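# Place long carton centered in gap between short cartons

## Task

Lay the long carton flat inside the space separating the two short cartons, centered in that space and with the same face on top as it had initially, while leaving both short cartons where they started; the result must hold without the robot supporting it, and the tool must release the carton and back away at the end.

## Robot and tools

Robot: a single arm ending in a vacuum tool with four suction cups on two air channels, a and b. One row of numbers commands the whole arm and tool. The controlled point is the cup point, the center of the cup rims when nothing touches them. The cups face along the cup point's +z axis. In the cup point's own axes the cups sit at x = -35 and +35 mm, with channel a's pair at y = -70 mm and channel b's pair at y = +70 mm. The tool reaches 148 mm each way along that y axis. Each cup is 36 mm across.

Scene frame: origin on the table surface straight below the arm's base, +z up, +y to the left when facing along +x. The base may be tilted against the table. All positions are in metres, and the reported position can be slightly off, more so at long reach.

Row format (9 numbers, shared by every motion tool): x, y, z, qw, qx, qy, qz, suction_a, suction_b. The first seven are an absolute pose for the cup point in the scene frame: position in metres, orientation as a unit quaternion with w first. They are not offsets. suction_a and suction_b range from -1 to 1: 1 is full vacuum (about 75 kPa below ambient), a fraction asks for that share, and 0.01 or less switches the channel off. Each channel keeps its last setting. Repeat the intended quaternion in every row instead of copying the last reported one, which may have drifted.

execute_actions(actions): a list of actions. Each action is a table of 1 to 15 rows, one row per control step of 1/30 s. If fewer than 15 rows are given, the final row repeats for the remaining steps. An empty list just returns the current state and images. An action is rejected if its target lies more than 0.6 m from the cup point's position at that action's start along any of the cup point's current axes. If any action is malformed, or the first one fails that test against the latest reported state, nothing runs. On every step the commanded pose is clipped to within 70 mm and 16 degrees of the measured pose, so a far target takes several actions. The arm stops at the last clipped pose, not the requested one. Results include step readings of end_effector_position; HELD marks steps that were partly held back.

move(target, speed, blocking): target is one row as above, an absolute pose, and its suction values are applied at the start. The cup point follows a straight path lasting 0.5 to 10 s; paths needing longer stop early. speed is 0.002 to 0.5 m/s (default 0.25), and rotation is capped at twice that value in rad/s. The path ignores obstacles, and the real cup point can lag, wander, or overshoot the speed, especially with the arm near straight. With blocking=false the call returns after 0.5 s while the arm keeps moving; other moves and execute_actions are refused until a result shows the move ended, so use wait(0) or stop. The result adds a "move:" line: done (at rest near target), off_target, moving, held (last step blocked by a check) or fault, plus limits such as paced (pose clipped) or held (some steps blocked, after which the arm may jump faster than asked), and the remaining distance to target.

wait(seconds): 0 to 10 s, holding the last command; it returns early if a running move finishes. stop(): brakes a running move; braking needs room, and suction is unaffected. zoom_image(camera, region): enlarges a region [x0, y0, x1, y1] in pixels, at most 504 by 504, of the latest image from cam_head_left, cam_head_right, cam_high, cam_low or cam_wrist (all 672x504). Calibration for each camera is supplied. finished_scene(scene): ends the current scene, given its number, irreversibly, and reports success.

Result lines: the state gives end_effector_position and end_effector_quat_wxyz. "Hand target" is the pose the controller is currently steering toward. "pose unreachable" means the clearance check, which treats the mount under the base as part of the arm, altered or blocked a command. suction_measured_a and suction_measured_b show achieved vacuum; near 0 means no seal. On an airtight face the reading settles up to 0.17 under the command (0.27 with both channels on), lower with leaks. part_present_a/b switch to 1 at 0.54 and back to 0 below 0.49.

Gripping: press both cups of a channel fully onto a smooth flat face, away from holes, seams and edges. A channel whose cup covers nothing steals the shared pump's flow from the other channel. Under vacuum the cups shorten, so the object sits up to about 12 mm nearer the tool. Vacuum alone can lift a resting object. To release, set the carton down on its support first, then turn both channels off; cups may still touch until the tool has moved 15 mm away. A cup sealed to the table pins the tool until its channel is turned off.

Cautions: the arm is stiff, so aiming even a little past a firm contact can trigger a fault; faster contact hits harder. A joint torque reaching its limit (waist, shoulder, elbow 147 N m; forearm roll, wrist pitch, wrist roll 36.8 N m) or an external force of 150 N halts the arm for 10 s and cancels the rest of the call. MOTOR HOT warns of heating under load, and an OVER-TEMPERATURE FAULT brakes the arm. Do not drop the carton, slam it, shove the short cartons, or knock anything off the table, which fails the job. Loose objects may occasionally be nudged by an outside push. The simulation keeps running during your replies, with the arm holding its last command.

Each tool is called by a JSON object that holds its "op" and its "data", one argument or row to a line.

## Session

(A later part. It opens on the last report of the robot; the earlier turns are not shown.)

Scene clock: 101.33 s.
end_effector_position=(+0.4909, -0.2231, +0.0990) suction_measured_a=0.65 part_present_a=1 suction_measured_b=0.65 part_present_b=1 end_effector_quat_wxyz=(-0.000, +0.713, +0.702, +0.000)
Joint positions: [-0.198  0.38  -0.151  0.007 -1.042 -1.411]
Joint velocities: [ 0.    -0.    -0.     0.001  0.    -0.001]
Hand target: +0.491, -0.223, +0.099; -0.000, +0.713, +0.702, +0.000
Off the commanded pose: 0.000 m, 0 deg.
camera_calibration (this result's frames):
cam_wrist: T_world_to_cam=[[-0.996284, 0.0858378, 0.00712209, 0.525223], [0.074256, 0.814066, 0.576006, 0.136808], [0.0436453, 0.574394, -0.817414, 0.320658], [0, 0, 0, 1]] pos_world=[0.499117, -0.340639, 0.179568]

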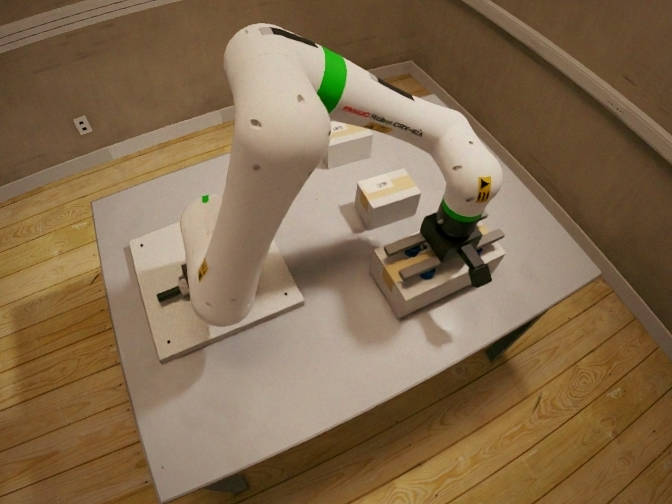

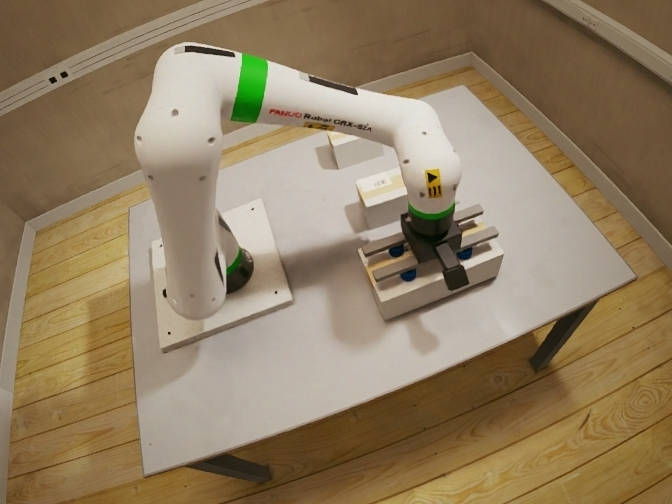

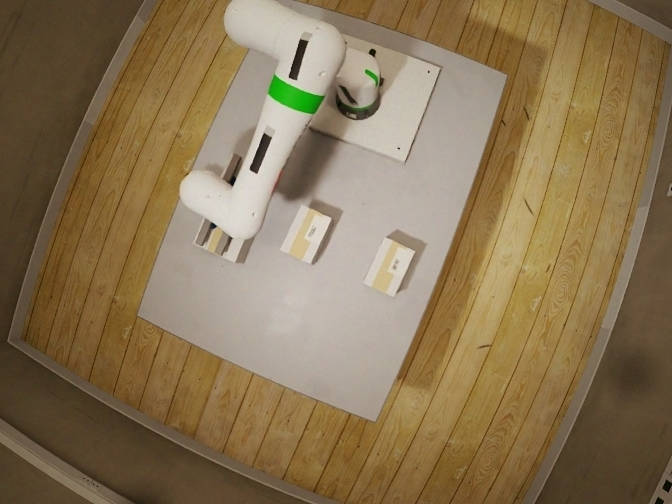

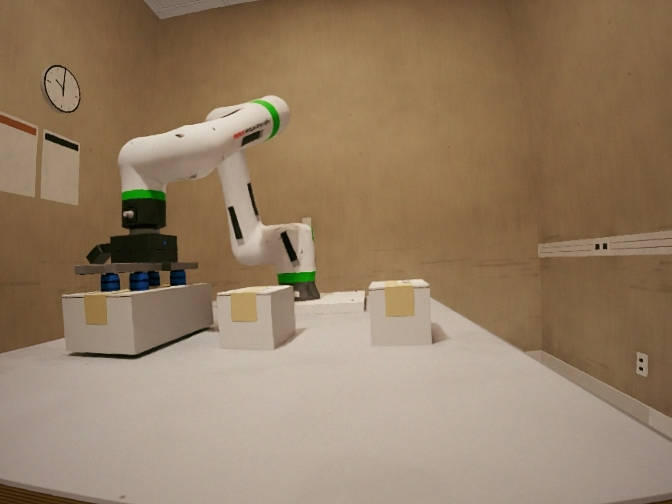

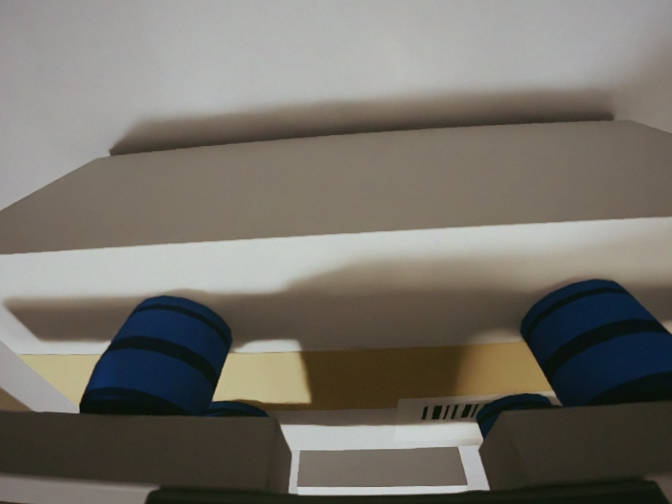

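{"op": "execute_actions", "data": {
  "actions": []
}}

{"op": "zoom_image", "data": {
  "camera": "cam_wrist",
  "region": [0, 130, 240, 310]
}}

{"op": "zoom_image", "data": {
  "camera": "cam_wrist",
  "region": [432, 100, 672, 300]
}}

{"op": "zoom_image", "data": {
  "camera": "cam_wrist",
  "region": [0, 280, 260, 430]
}}

{"op": "zoom_image", "data": {
  "camera": "cam_wrist",
  "region": [260, 330, 520, 504]
}}

Scene clock: 108.23 s.
end_effector_position=(+0.4909, -0.2231, +0.0990) suction_measured_a=0.66 part_present_a=1 suction_measured_b=0.66 part_present_b=1 end_effector_quat_wxyz=(-0.000, +0.713, +0.702, +0.000)
Joint positions: [-0.198  0.38  -0.151  0.007 -1.042 -1.411]
Joint velocities: [-0.    -0.     0.     0.001 -0.     0.001]
Hand target: +0.491, -0.223, +0.099; -0.000, +0.713, +0.702, +0.000
Off the commanded pose: 0.000 m, 0 deg.
camera_calibration (this result's frames):
cam_wrist: T_world_to_cam=[[-0.996283, 0.0858448, 0.00714722, 0.525218], [0.0742764, 0.814069, 0.575999, 0.1368], [0.0436282, 0.574389, -0.817419, 0.320663], [0, 0, 0, 1]] pos_world=[0.499115, -0.340637, 0.179565]

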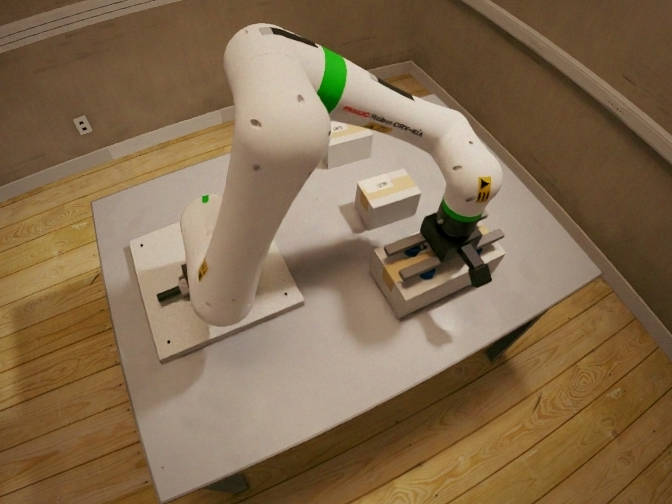

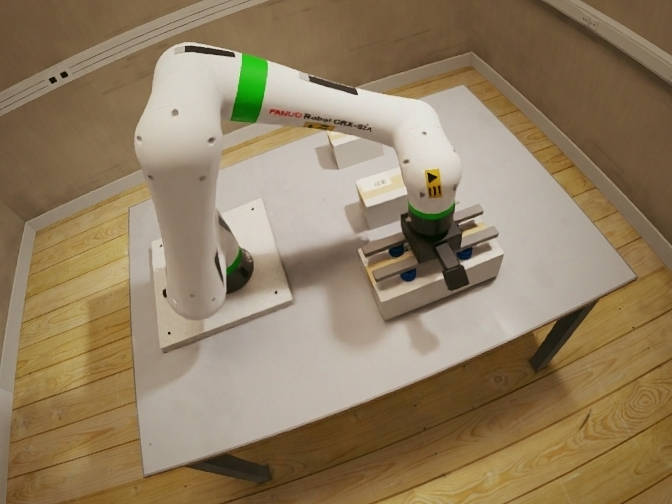

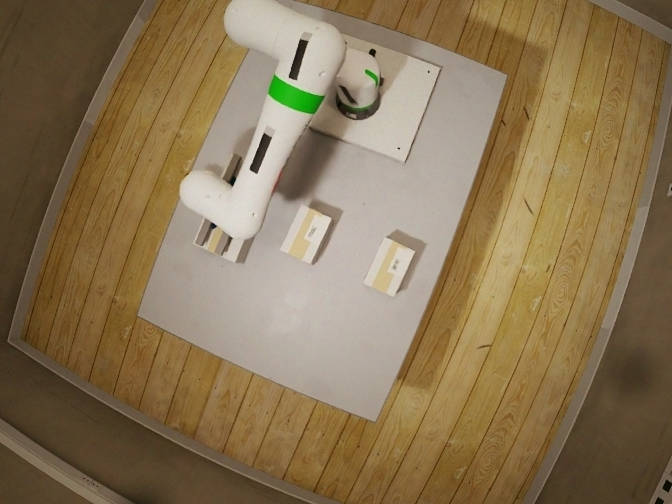

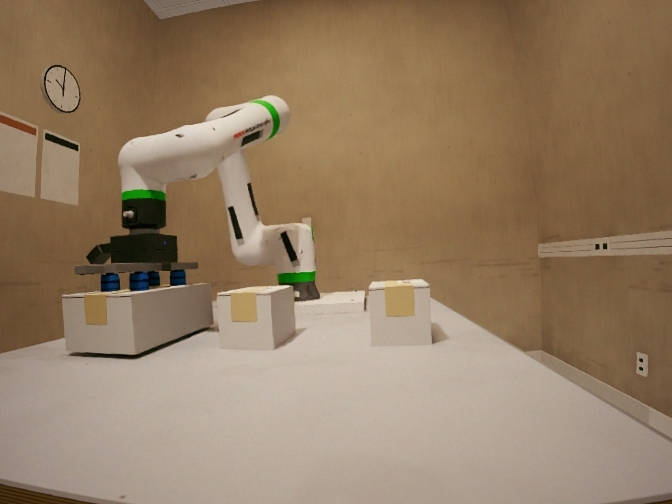

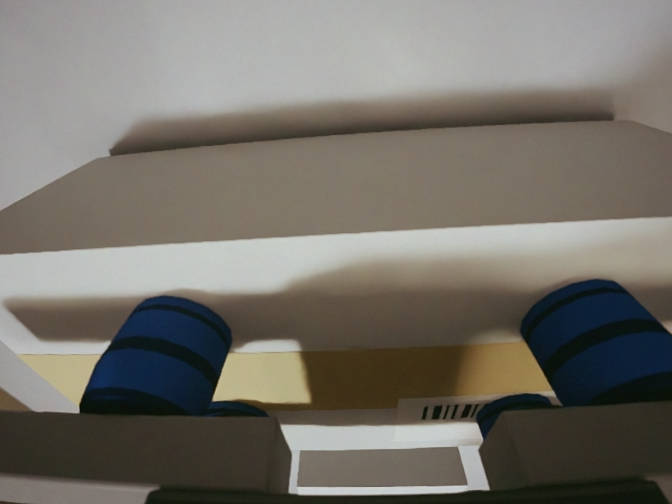

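Region (0, 130, 240, 310) of cam_wrist's 672x504 image, scaled by 2.100, with more detail than that image has; it fills the top 378 rows of this view, and the rest is white.

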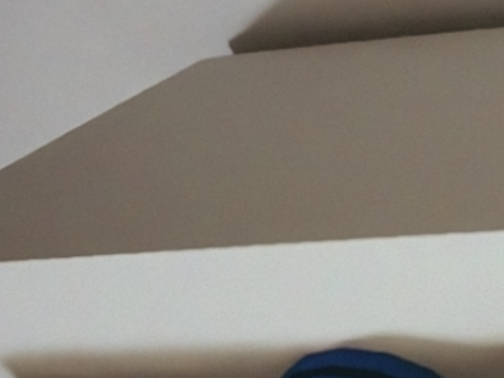

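Region (432, 100, 672, 300) of cam_wrist's 672x504 image, scaled by 2.100, with more detail than that image has.

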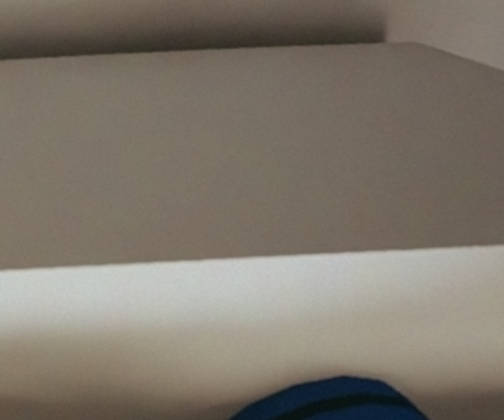

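Region (0, 280, 260, 430) of cam_wrist's 672x504 image, scaled by 1.938, with more detail than that image has; it fills the top 291 rows of this view, and the rest is white.

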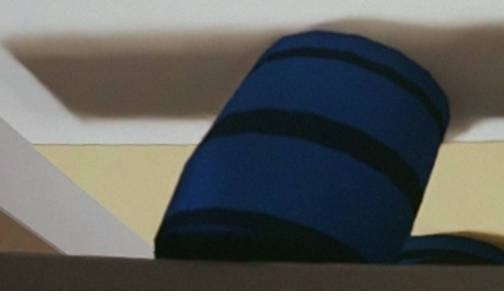

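Region (260, 330, 520, 504) of cam_wrist's 672x504 image, scaled by 1.938, with more detail than that image has; it fills the top 337 rows of this view, and the rest is white.

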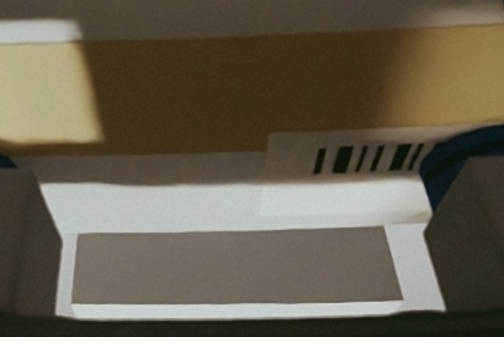

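{"op": "zoom_image", "data": {
  "camera": "cam_low",
  "region": [50, 275, 230, 370]
}}

Region (50, 275, 230, 370) of cam_low's 672x504 image, scaled by 2.800, with more detail than that image has; it fills the top 266 rows of this view, and the rest is white.

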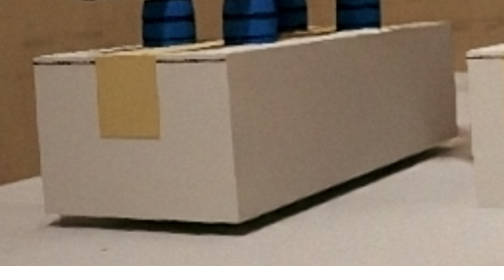

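{"op": "execute_actions", "data": {
  "actions": [
    [[0.4909,-0.2231,0.0991,0,0.7126,0.7015,0,1,1],[0.4909,-0.2229,0.0998,0,0.7126,0.7015,0,1,1],[0.4909,-0.2224,0.1016,0,0.7126,0.7015,0,1,1],[0.4909,-0.2214,0.1047,0,0.7127,0.7014,0,1,1],[0.4908,-0.2198,0.1092,0,0.7127,0.7014,0,1,1],[0.4908,-0.2175,0.1152,0,0.7128,0.7013,0,1,1],[0.4907,-0.2143,0.1225,0,0.7129,0.7012,0,1,1],[0.4906,-0.2102,0.1309,0,0.7131,0.7010,0,1,1],[0.4904,-0.2051,0.1402,0,0.7133,0.7008,0,1,1],[0.4903,-0.1990,0.1500,0,0.7135,0.7005,0,1,1],[0.4901,-0.1918,0.1600,0,0.7138,0.7003,0,1,1],[0.4899,-0.1836,0.1698,0,0.7141,0.6999,0,1,1],[0.4897,-0.1745,0.1791,0,0.7145,0.6996,0,1,1],[0.4894,-0.1644,0.1875,0,0.7149,0.6992,0,1,1],[0.4892,-0.1534,0.1948,0,0.7153,0.6987,0,1,1]],
    [[0.4889,-0.1417,0.2008,0,0.7157,0.6983,0,1,1],[0.4885,-0.1295,0.2053,0,0.7162,0.6978,0,1,1],[0.4882,-0.1167,0.2084,0,0.7167,0.6973,0,1,1],[0.4879,-0.1036,0.2102,0,0.7172,0.6968,0,1,1],[0.4876,-0.0904,0.2109,0,0.7177,0.6962,0,1,1],[0.4872,-0.0771,0.2110,0,0.7182,0.6957,0,1,1],[0.4869,-0.0638,0.2110,0,0.7187,0.6952,0,1,1],[0.4866,-0.0505,0.2110,0,0.7193,0.6947,0,1,1],[0.4862,-0.0373,0.2110,0,0.7198,0.6941,0,1,1],[0.4859,-0.0240,0.2110,0,0.7203,0.6936,0,1,1],[0.4856,-0.0107,0.2110,0,0.7208,0.6931,0,1,1],[0.4852,0.0026,0.2110,0,0.7213,0.6926,0,1,1],[0.4849,0.0158,0.2110,0,0.7218,0.6920,0,1,1],[0.4846,0.0291,0.2110,0,0.7223,0.6915,0,1,1],[0.4842,0.0424,0.2110,0,0.7228,0.6910,0,1,1]],
    [[0.4839,0.0556,0.2110,0,0.7234,0.6905,0,1,1],[0.4836,0.0689,0.2110,0,0.7239,0.6899,0,1,1],[0.4832,0.0821,0.2110,0,0.7244,0.6894,0,1,1],[0.4829,0.0950,0.2110,0,0.7249,0.6889,0,1,1],[0.4826,0.1070,0.2110,0,0.7253,0.6884,0,1,1],[0.4823,0.1181,0.2110,0,0.7258,0.6880,0,1,1],[0.4821,0.1278,0.2110,0,0.7261,0.6876,0,1,1],[0.4819,0.1360,0.2110,0,0.7265,0.6873,0,1,1],[0.4817,0.1426,0.2110,0,0.7267,0.6870,0,1,1],[0.4816,0.1477,0.2110,0,0.7269,0.6868,0,1,1],[0.4815,0.1513,0.2110,0,0.7270,0.6867,0,1,1],[0.4814,0.1535,0.2110,0,0.7271,0.6866,0,1,1],[0.4814,0.1547,0.2110,0,0.7272,0.6865,0,1,1],[0.4814,0.1551,0.2110,0,0.7272,0.6865,0,1,1],[0.4814,0.1552,0.2110,0,0.7272,0.6865,0,1,1]]
  ]
}}

Scene clock: 159.93 s.
end_effector_position=(+0.4806, +0.1543, +0.2110) suction_measured_a=0.66 part_present_a=1 suction_measured_b=0.66 part_present_b=1 end_effector_quat_wxyz=(-0.000, +0.727, +0.687, +0.001)
Joint positions: [ 0.555  0.195 -0.11   0.003 -1.271 -2.202]
Joint velocities: [ 0.096  0.077  0.082  0.02  -0.02  -0.12 ]
Hand target: +0.481, +0.155, +0.211; -0.000, +0.727, +0.686, +0.000
Off the commanded pose: 0.001 m, 0 deg.
Step readings (end_effector_position; steps 1 to 15: 1st action; 16 to 30: 2nd action; 31 to 45: 3rd action):
0: (+0.4909, -0.2231, +0.0990)
1: (+0.4909, -0.2231, +0.0990)
2: (+0.4909, -0.2231, +0.0990)
4: (+0.4908, -0.2226, +0.1005)
8: (+0.4908, -0.2174, +0.1153)
15: (+0.4899, -0.1812, +0.1710)
16: (+0.4897, -0.1727, +0.1789)
17: (+0.4895, -0.1635, +0.1859)
19: (+0.4896, -0.1435, +0.1977)
23: (+0.4882, -0.0979, +0.2089)
30: (+0.4832, -0.0100, +0.2102)
31: (+0.4826, +0.0030, +0.2103)
32: (+0.4821, +0.0161, +0.2104)
34: (+0.4808, +0.0424, +0.2104)
38: (+0.4782, +0.0946, +0.2109)
45: end_effector_position above
camera_calibration (this result's frames):
cam_wrist: T_world_to_cam=[[-0.991909, 0.126766, 0.00682731, 0.47337], [0.107456, 0.809744, 0.576861, -0.249599], [0.0675979, 0.572927, -0.816814, 0.184509], [0, 0, 0, 1]] pos_world=[0.483888, 0.0363937, 0.291461]

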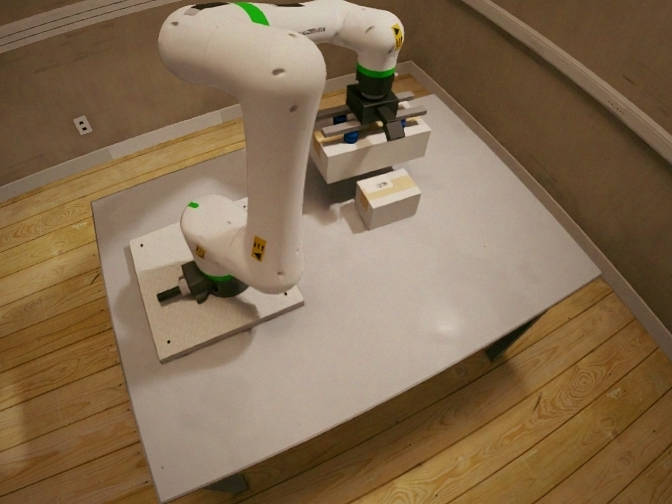

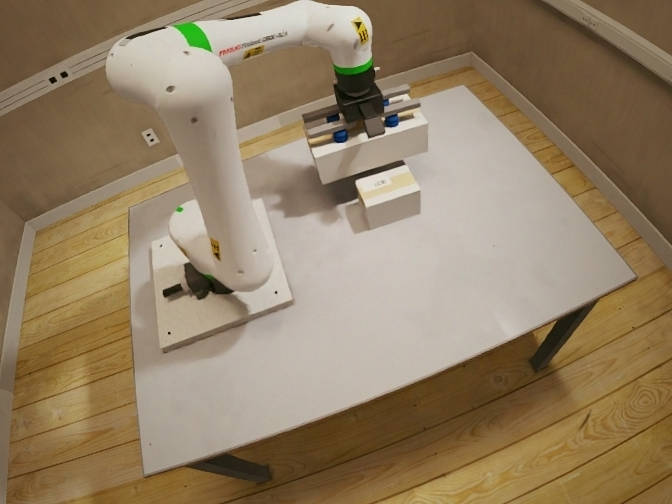

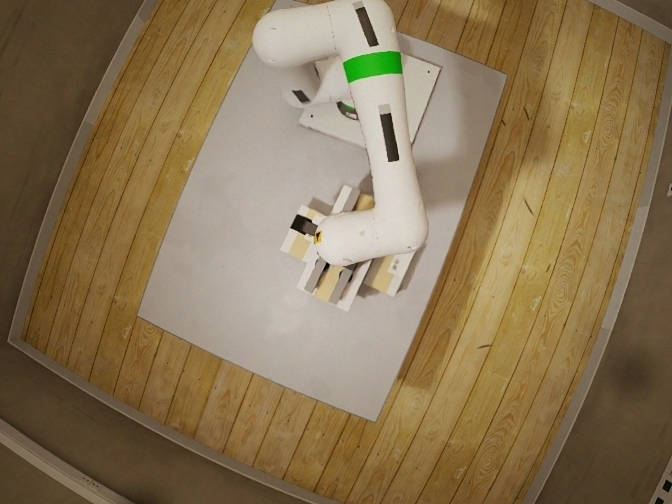

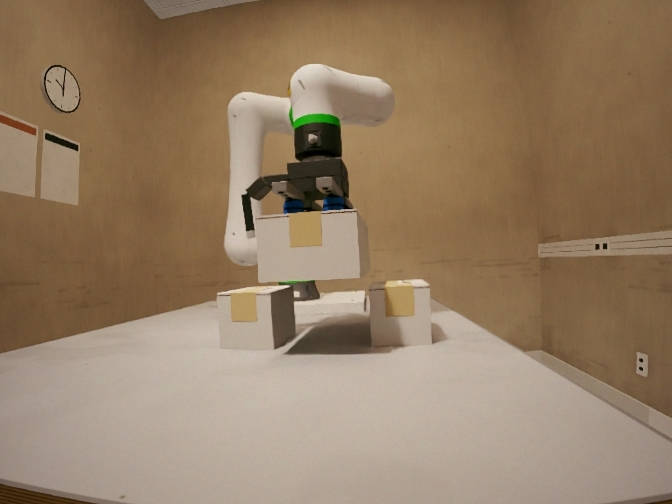

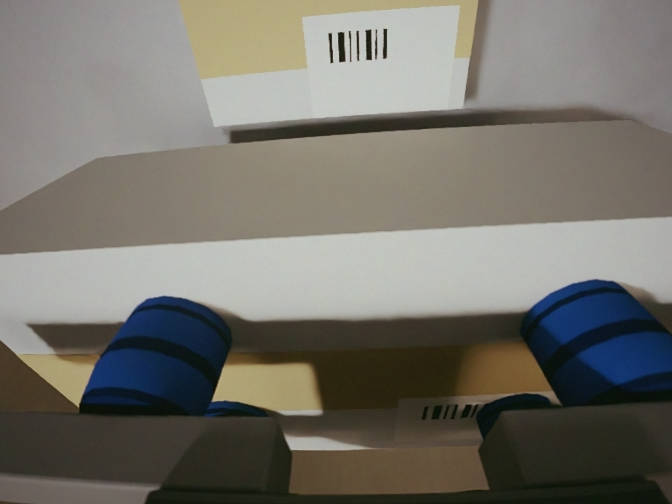

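{"op": "execute_actions", "data": {
  "actions": []
}}

{"op": "zoom_image", "data": {
  "camera": "cam_wrist",
  "region": [170, 70, 330, 170]
}}

{"op": "zoom_image", "data": {
  "camera": "cam_wrist",
  "region": [360, 50, 520, 150]
}}

{"op": "zoom_image", "data": {
  "camera": "cam_low",
  "region": [330, 200, 450, 320]
}}

{"op": "zoom_image", "data": {
  "camera": "cam_low",
  "region": [210, 200, 330, 320]
}}

Scene clock: 160.67 s.
end_effector_position=(+0.4809, +0.1553, +0.2110) suction_measured_a=0.66 part_present_a=1 suction_measured_b=0.66 part_present_b=1 end_effector_quat_wxyz=(+0.000, +0.727, +0.686, +0.000)
Joint positions: [ 0.557  0.197 -0.108  0.003 -1.272 -2.205]
Joint velocities: [-0.     0.    -0.    -0.002 -0.001 -0.   ]
Hand target: +0.481, +0.155, +0.211; -0.000, +0.727, +0.686, +0.000
Off the commanded pose: 0.000 m, 0 deg.
camera_calibration (this result's frames):
cam_wrist: T_world_to_cam=[[-0.991811, 0.127534, 0.00676381, 0.473442], [0.108101, 0.810121, 0.576211, -0.250683], [0.0680071, 0.572223, -0.817273, 0.183956], [0, 0, 0, 1]] pos_world=[0.484154, 0.0374391, 0.291586]

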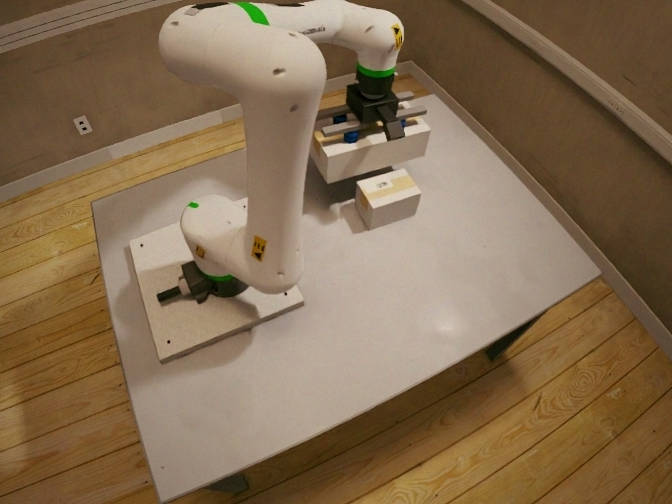

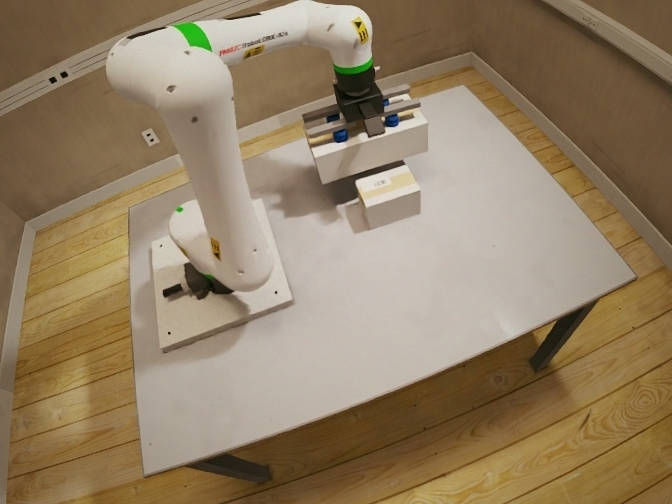

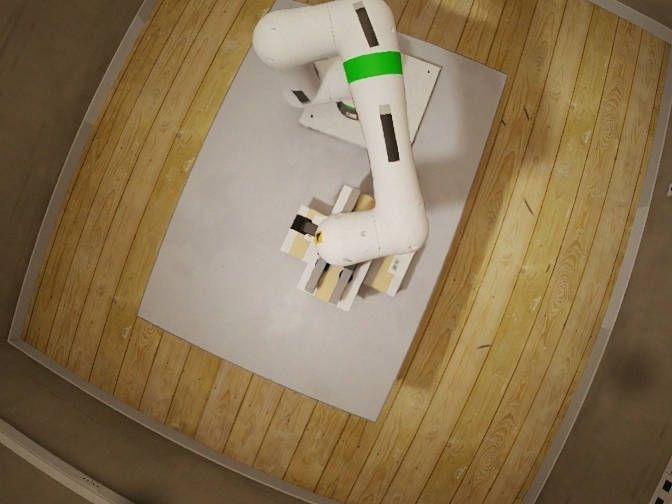

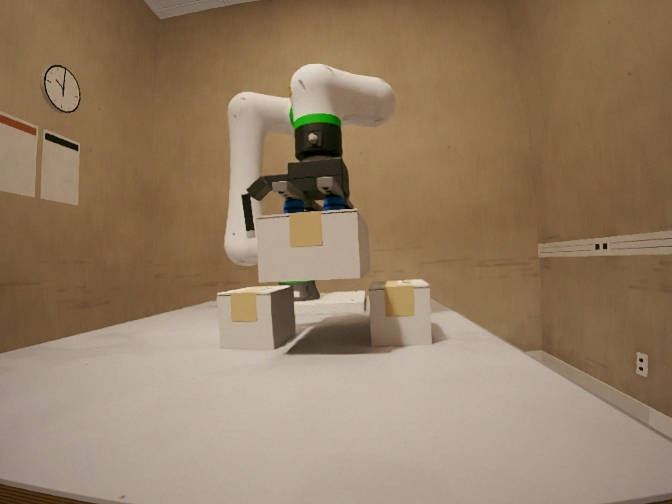

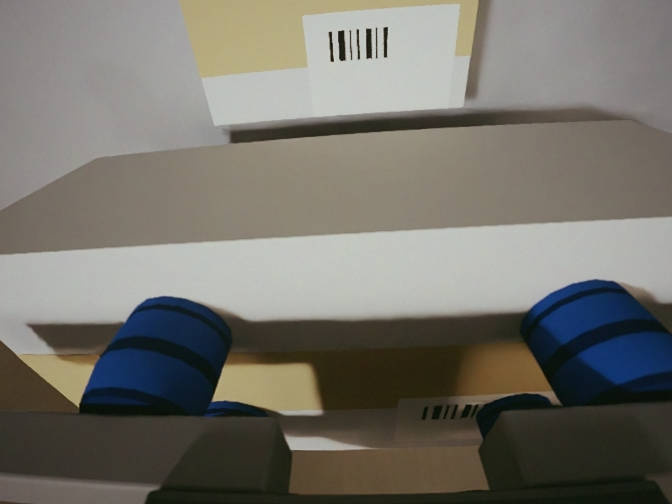

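Region (170, 70, 330, 170) of cam_wrist's 672x504 image, scaled by 3.150, with more detail than that image has; it fills the top 315 rows of this view, and the rest is white.

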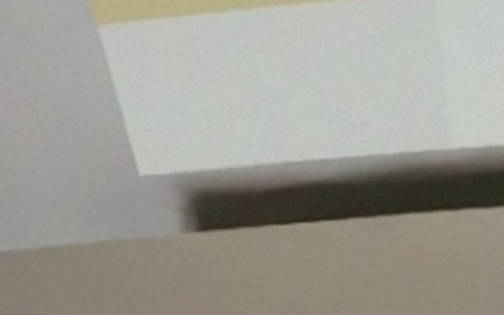

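Region (360, 50, 520, 150) of cam_wrist's 672x504 image, scaled by 3.150, with more detail than that image has; it fills the top 315 rows of this view, and the rest is white.

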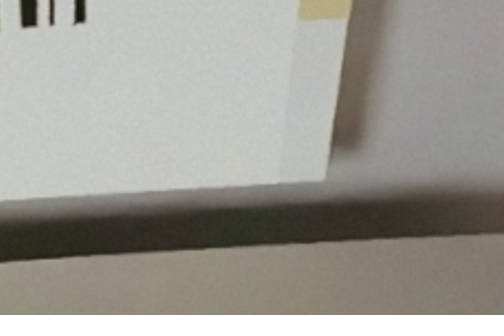

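Region (330, 200, 450, 320) of cam_low's 672x504 image, scaled by 4.200, with more detail than that image has.

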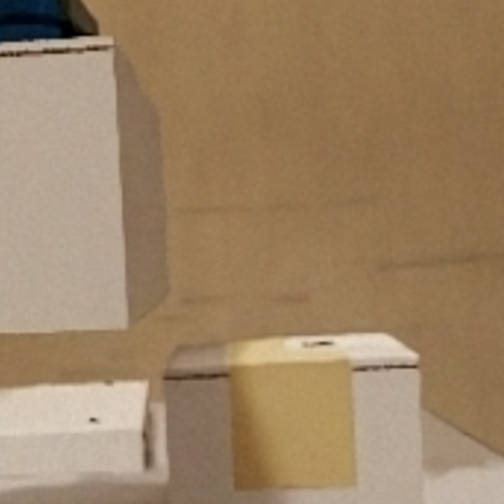

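Region (210, 200, 330, 320) of cam_low's 672x504 image, scaled by 4.200, with more detail than that image has.

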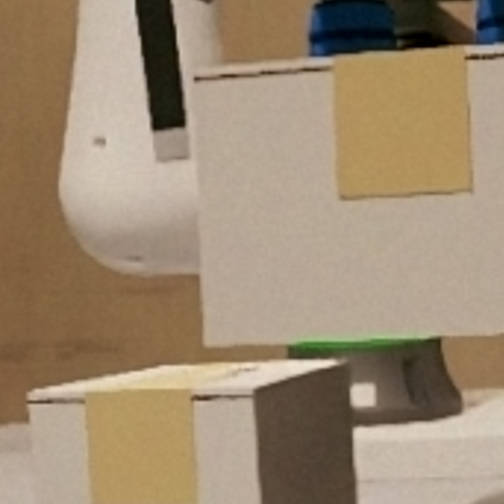

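{"op": "execute_actions", "data": {
  "actions": []
}}

{"op": "zoom_image", "data": {
  "camera": "cam_low",
  "region": [330, 200, 450, 320]
}}

{"op": "zoom_image", "data": {
  "camera": "cam_wrist",
  "region": [170, 70, 330, 170]
}}

Scene clock: 179.57 s.
end_effector_position=(+0.4809, +0.1553, +0.2110) suction_measured_a=0.66 part_present_a=1 suction_measured_b=0.66 part_present_b=1 end_effector_quat_wxyz=(-0.000, +0.727, +0.686, +0.000)
Joint positions: [ 0.557  0.197 -0.108  0.003 -1.272 -2.205]
Joint velocities: [ 0.     0.    -0.     0.001  0.    -0.002]
Hand target: +0.481, +0.155, +0.211; -0.000, +0.727, +0.686, +0.000
Off the commanded pose: 0.001 m, 0 deg.
camera_calibration (this result's frames):
cam_wrist: T_world_to_cam=[[-0.991808, 0.127557, 0.0068146, 0.473408], [0.108143, 0.810063, 0.576285, -0.250723], [0.0679891, 0.5723, -0.817221, 0.183916], [0, 0, 0, 1]] pos_world=[0.484139, 0.0374597, 0.291561]

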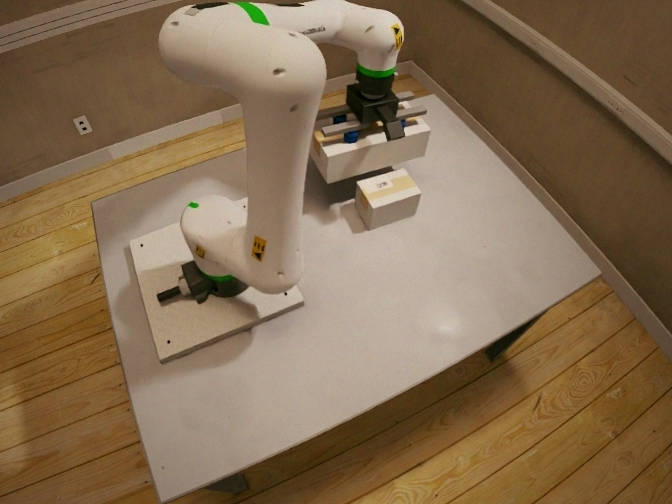

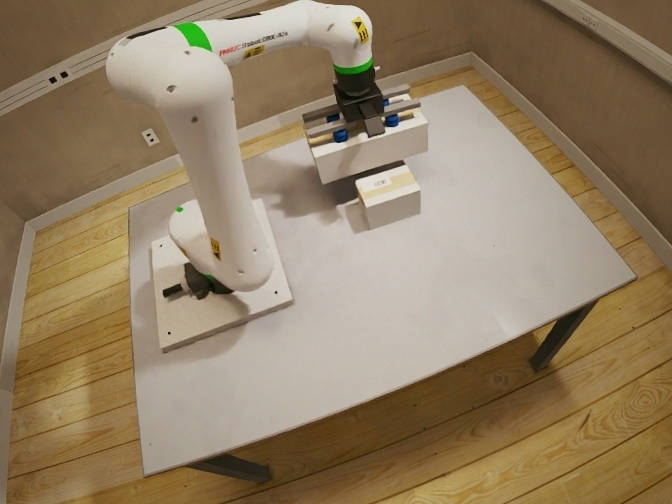

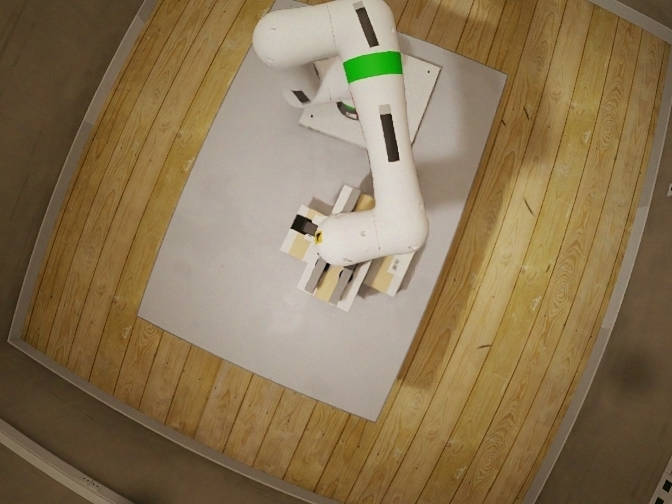

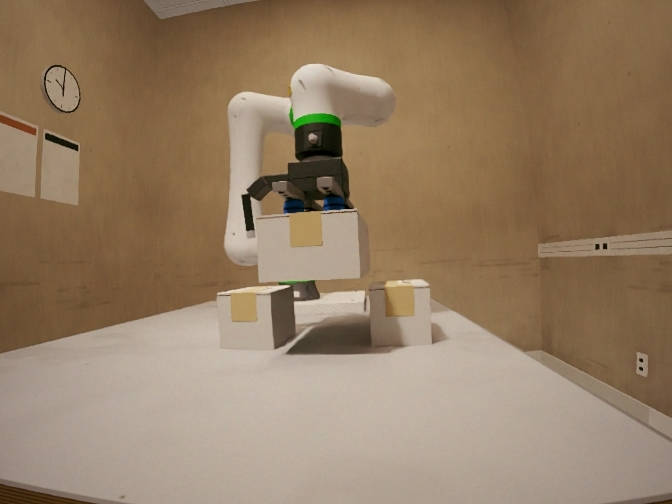

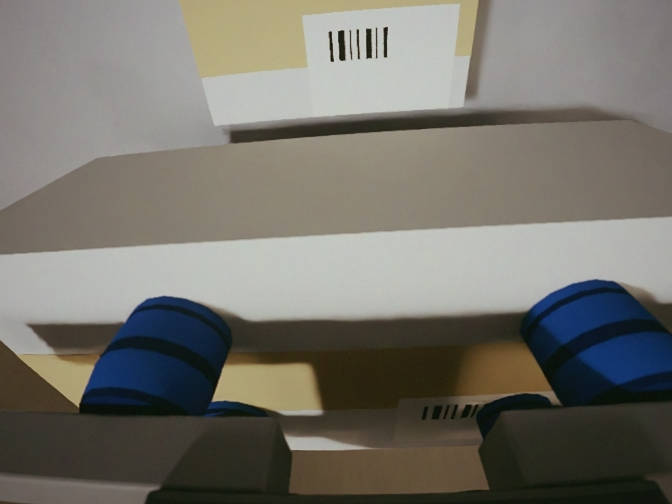

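Region (330, 200, 450, 320) of cam_low's 672x504 image, scaled by 4.200, with more detail than that image has.

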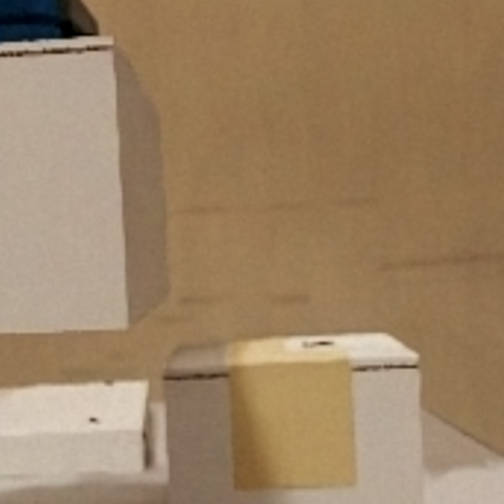

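Region (170, 70, 330, 170) of cam_wrist's 672x504 image, scaled by 3.150, with more detail than that image has; it fills the top 315 rows of this view, and the rest is white.

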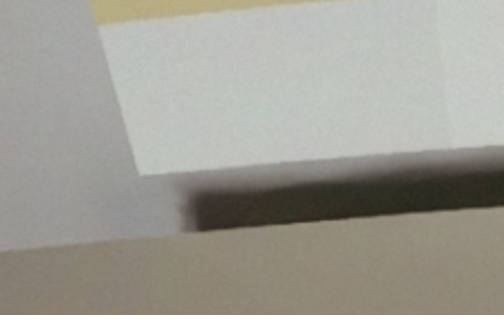

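{"op": "execute_actions", "data": {
  "actions": []
}}

Scene clock: 183.10 s.
end_effector_position=(+0.4809, +0.1553, +0.2110) suction_measured_a=0.66 part_present_a=1 suction_measured_b=0.66 part_present_b=1 end_effector_quat_wxyz=(-0.000, +0.727, +0.686, +0.000)
Joint positions: [ 0.557  0.197 -0.108  0.003 -1.272 -2.205]
Joint velocities: [ 0.     0.     0.     0.001 -0.    -0.001]
Hand target: +0.481, +0.155, +0.211; -0.000, +0.727, +0.686, +0.000
Off the commanded pose: 0.001 m, 0 deg.
camera_calibration (this result's frames):
cam_wrist: T_world_to_cam=[[-0.991808, 0.127557, 0.00681474, 0.473408], [0.108143, 0.810063, 0.576284, -0.250723], [0.067989, 0.5723, -0.817221, 0.183916], [0, 0, 0, 1]] pos_world=[0.484139, 0.0374597, 0.291561]

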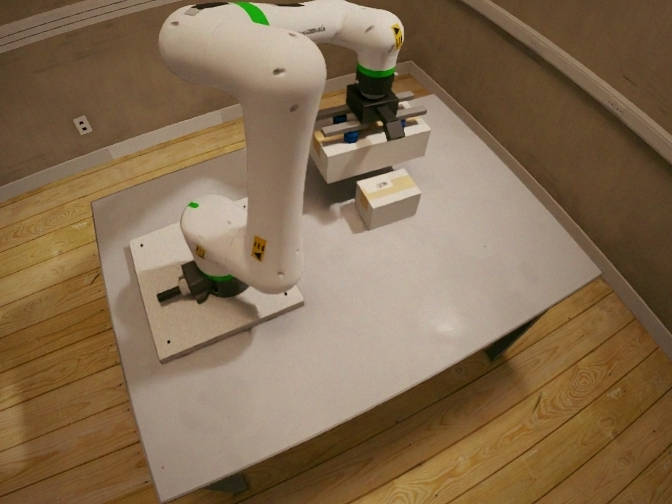

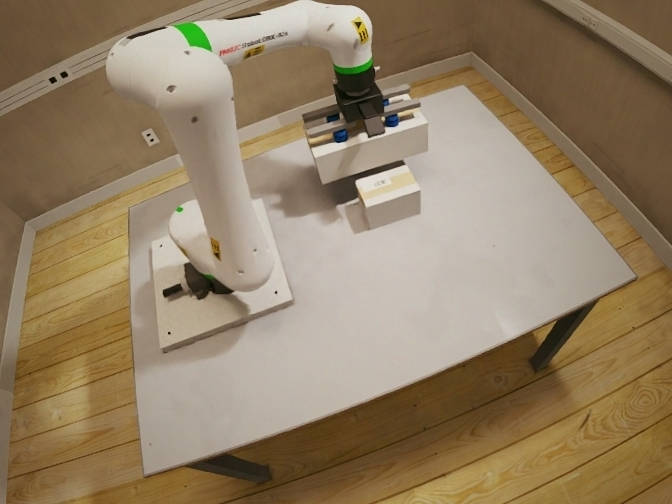

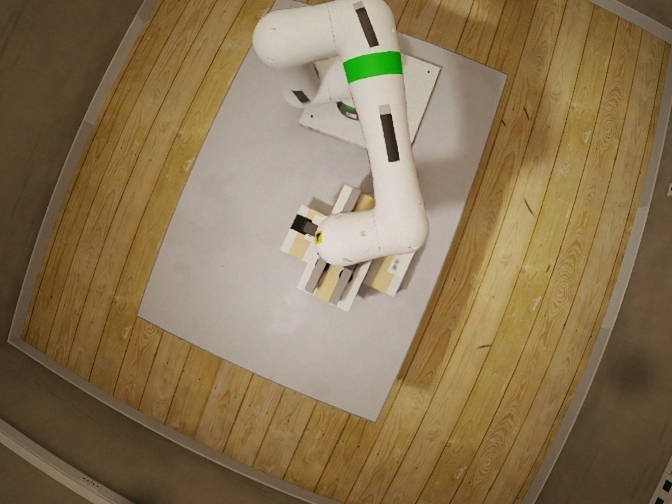

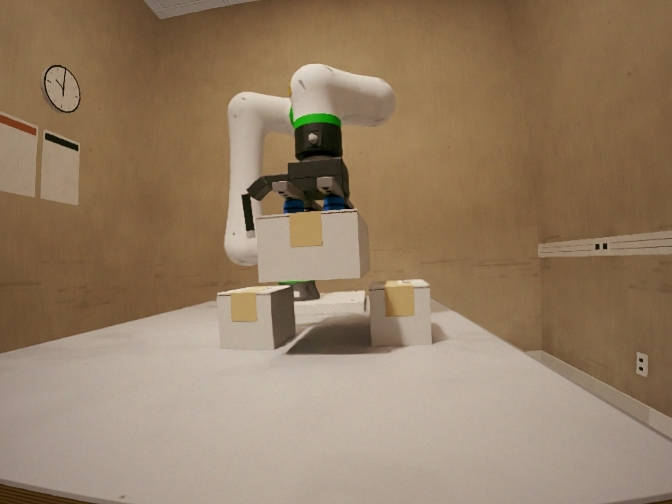

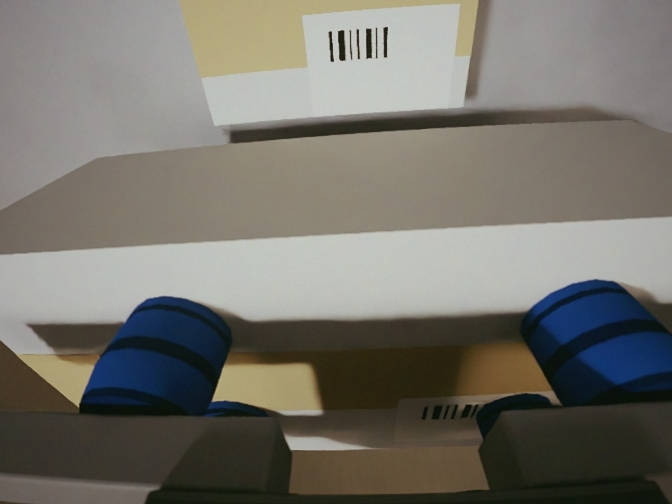

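{"op": "zoom_image", "data": {
  "camera": "cam_low",
  "region": [200, 200, 450, 370]
}}

{"op": "zoom_image", "data": {
  "camera": "cam_wrist",
  "region": [170, 60, 510, 180]
}}

Region (200, 200, 450, 370) of cam_low's 672x504 image, scaled by 2.016, with more detail than that image has; it fills the top 343 rows of this view, and the rest is white.

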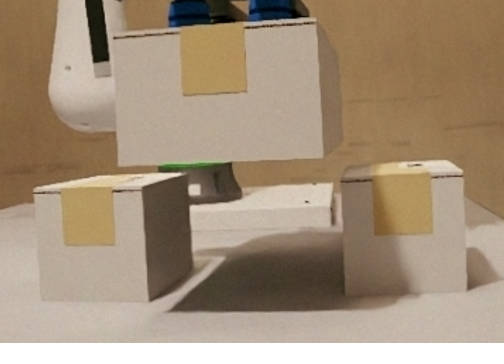

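Region (170, 60, 510, 180) of cam_wrist's 672x504 image, scaled by 1.482, with more detail than that image has; it fills the top 178 rows of this view, and the rest is white.

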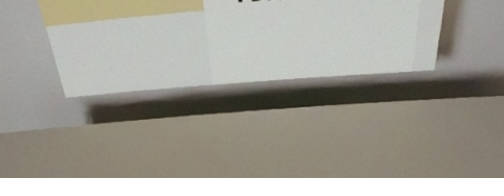

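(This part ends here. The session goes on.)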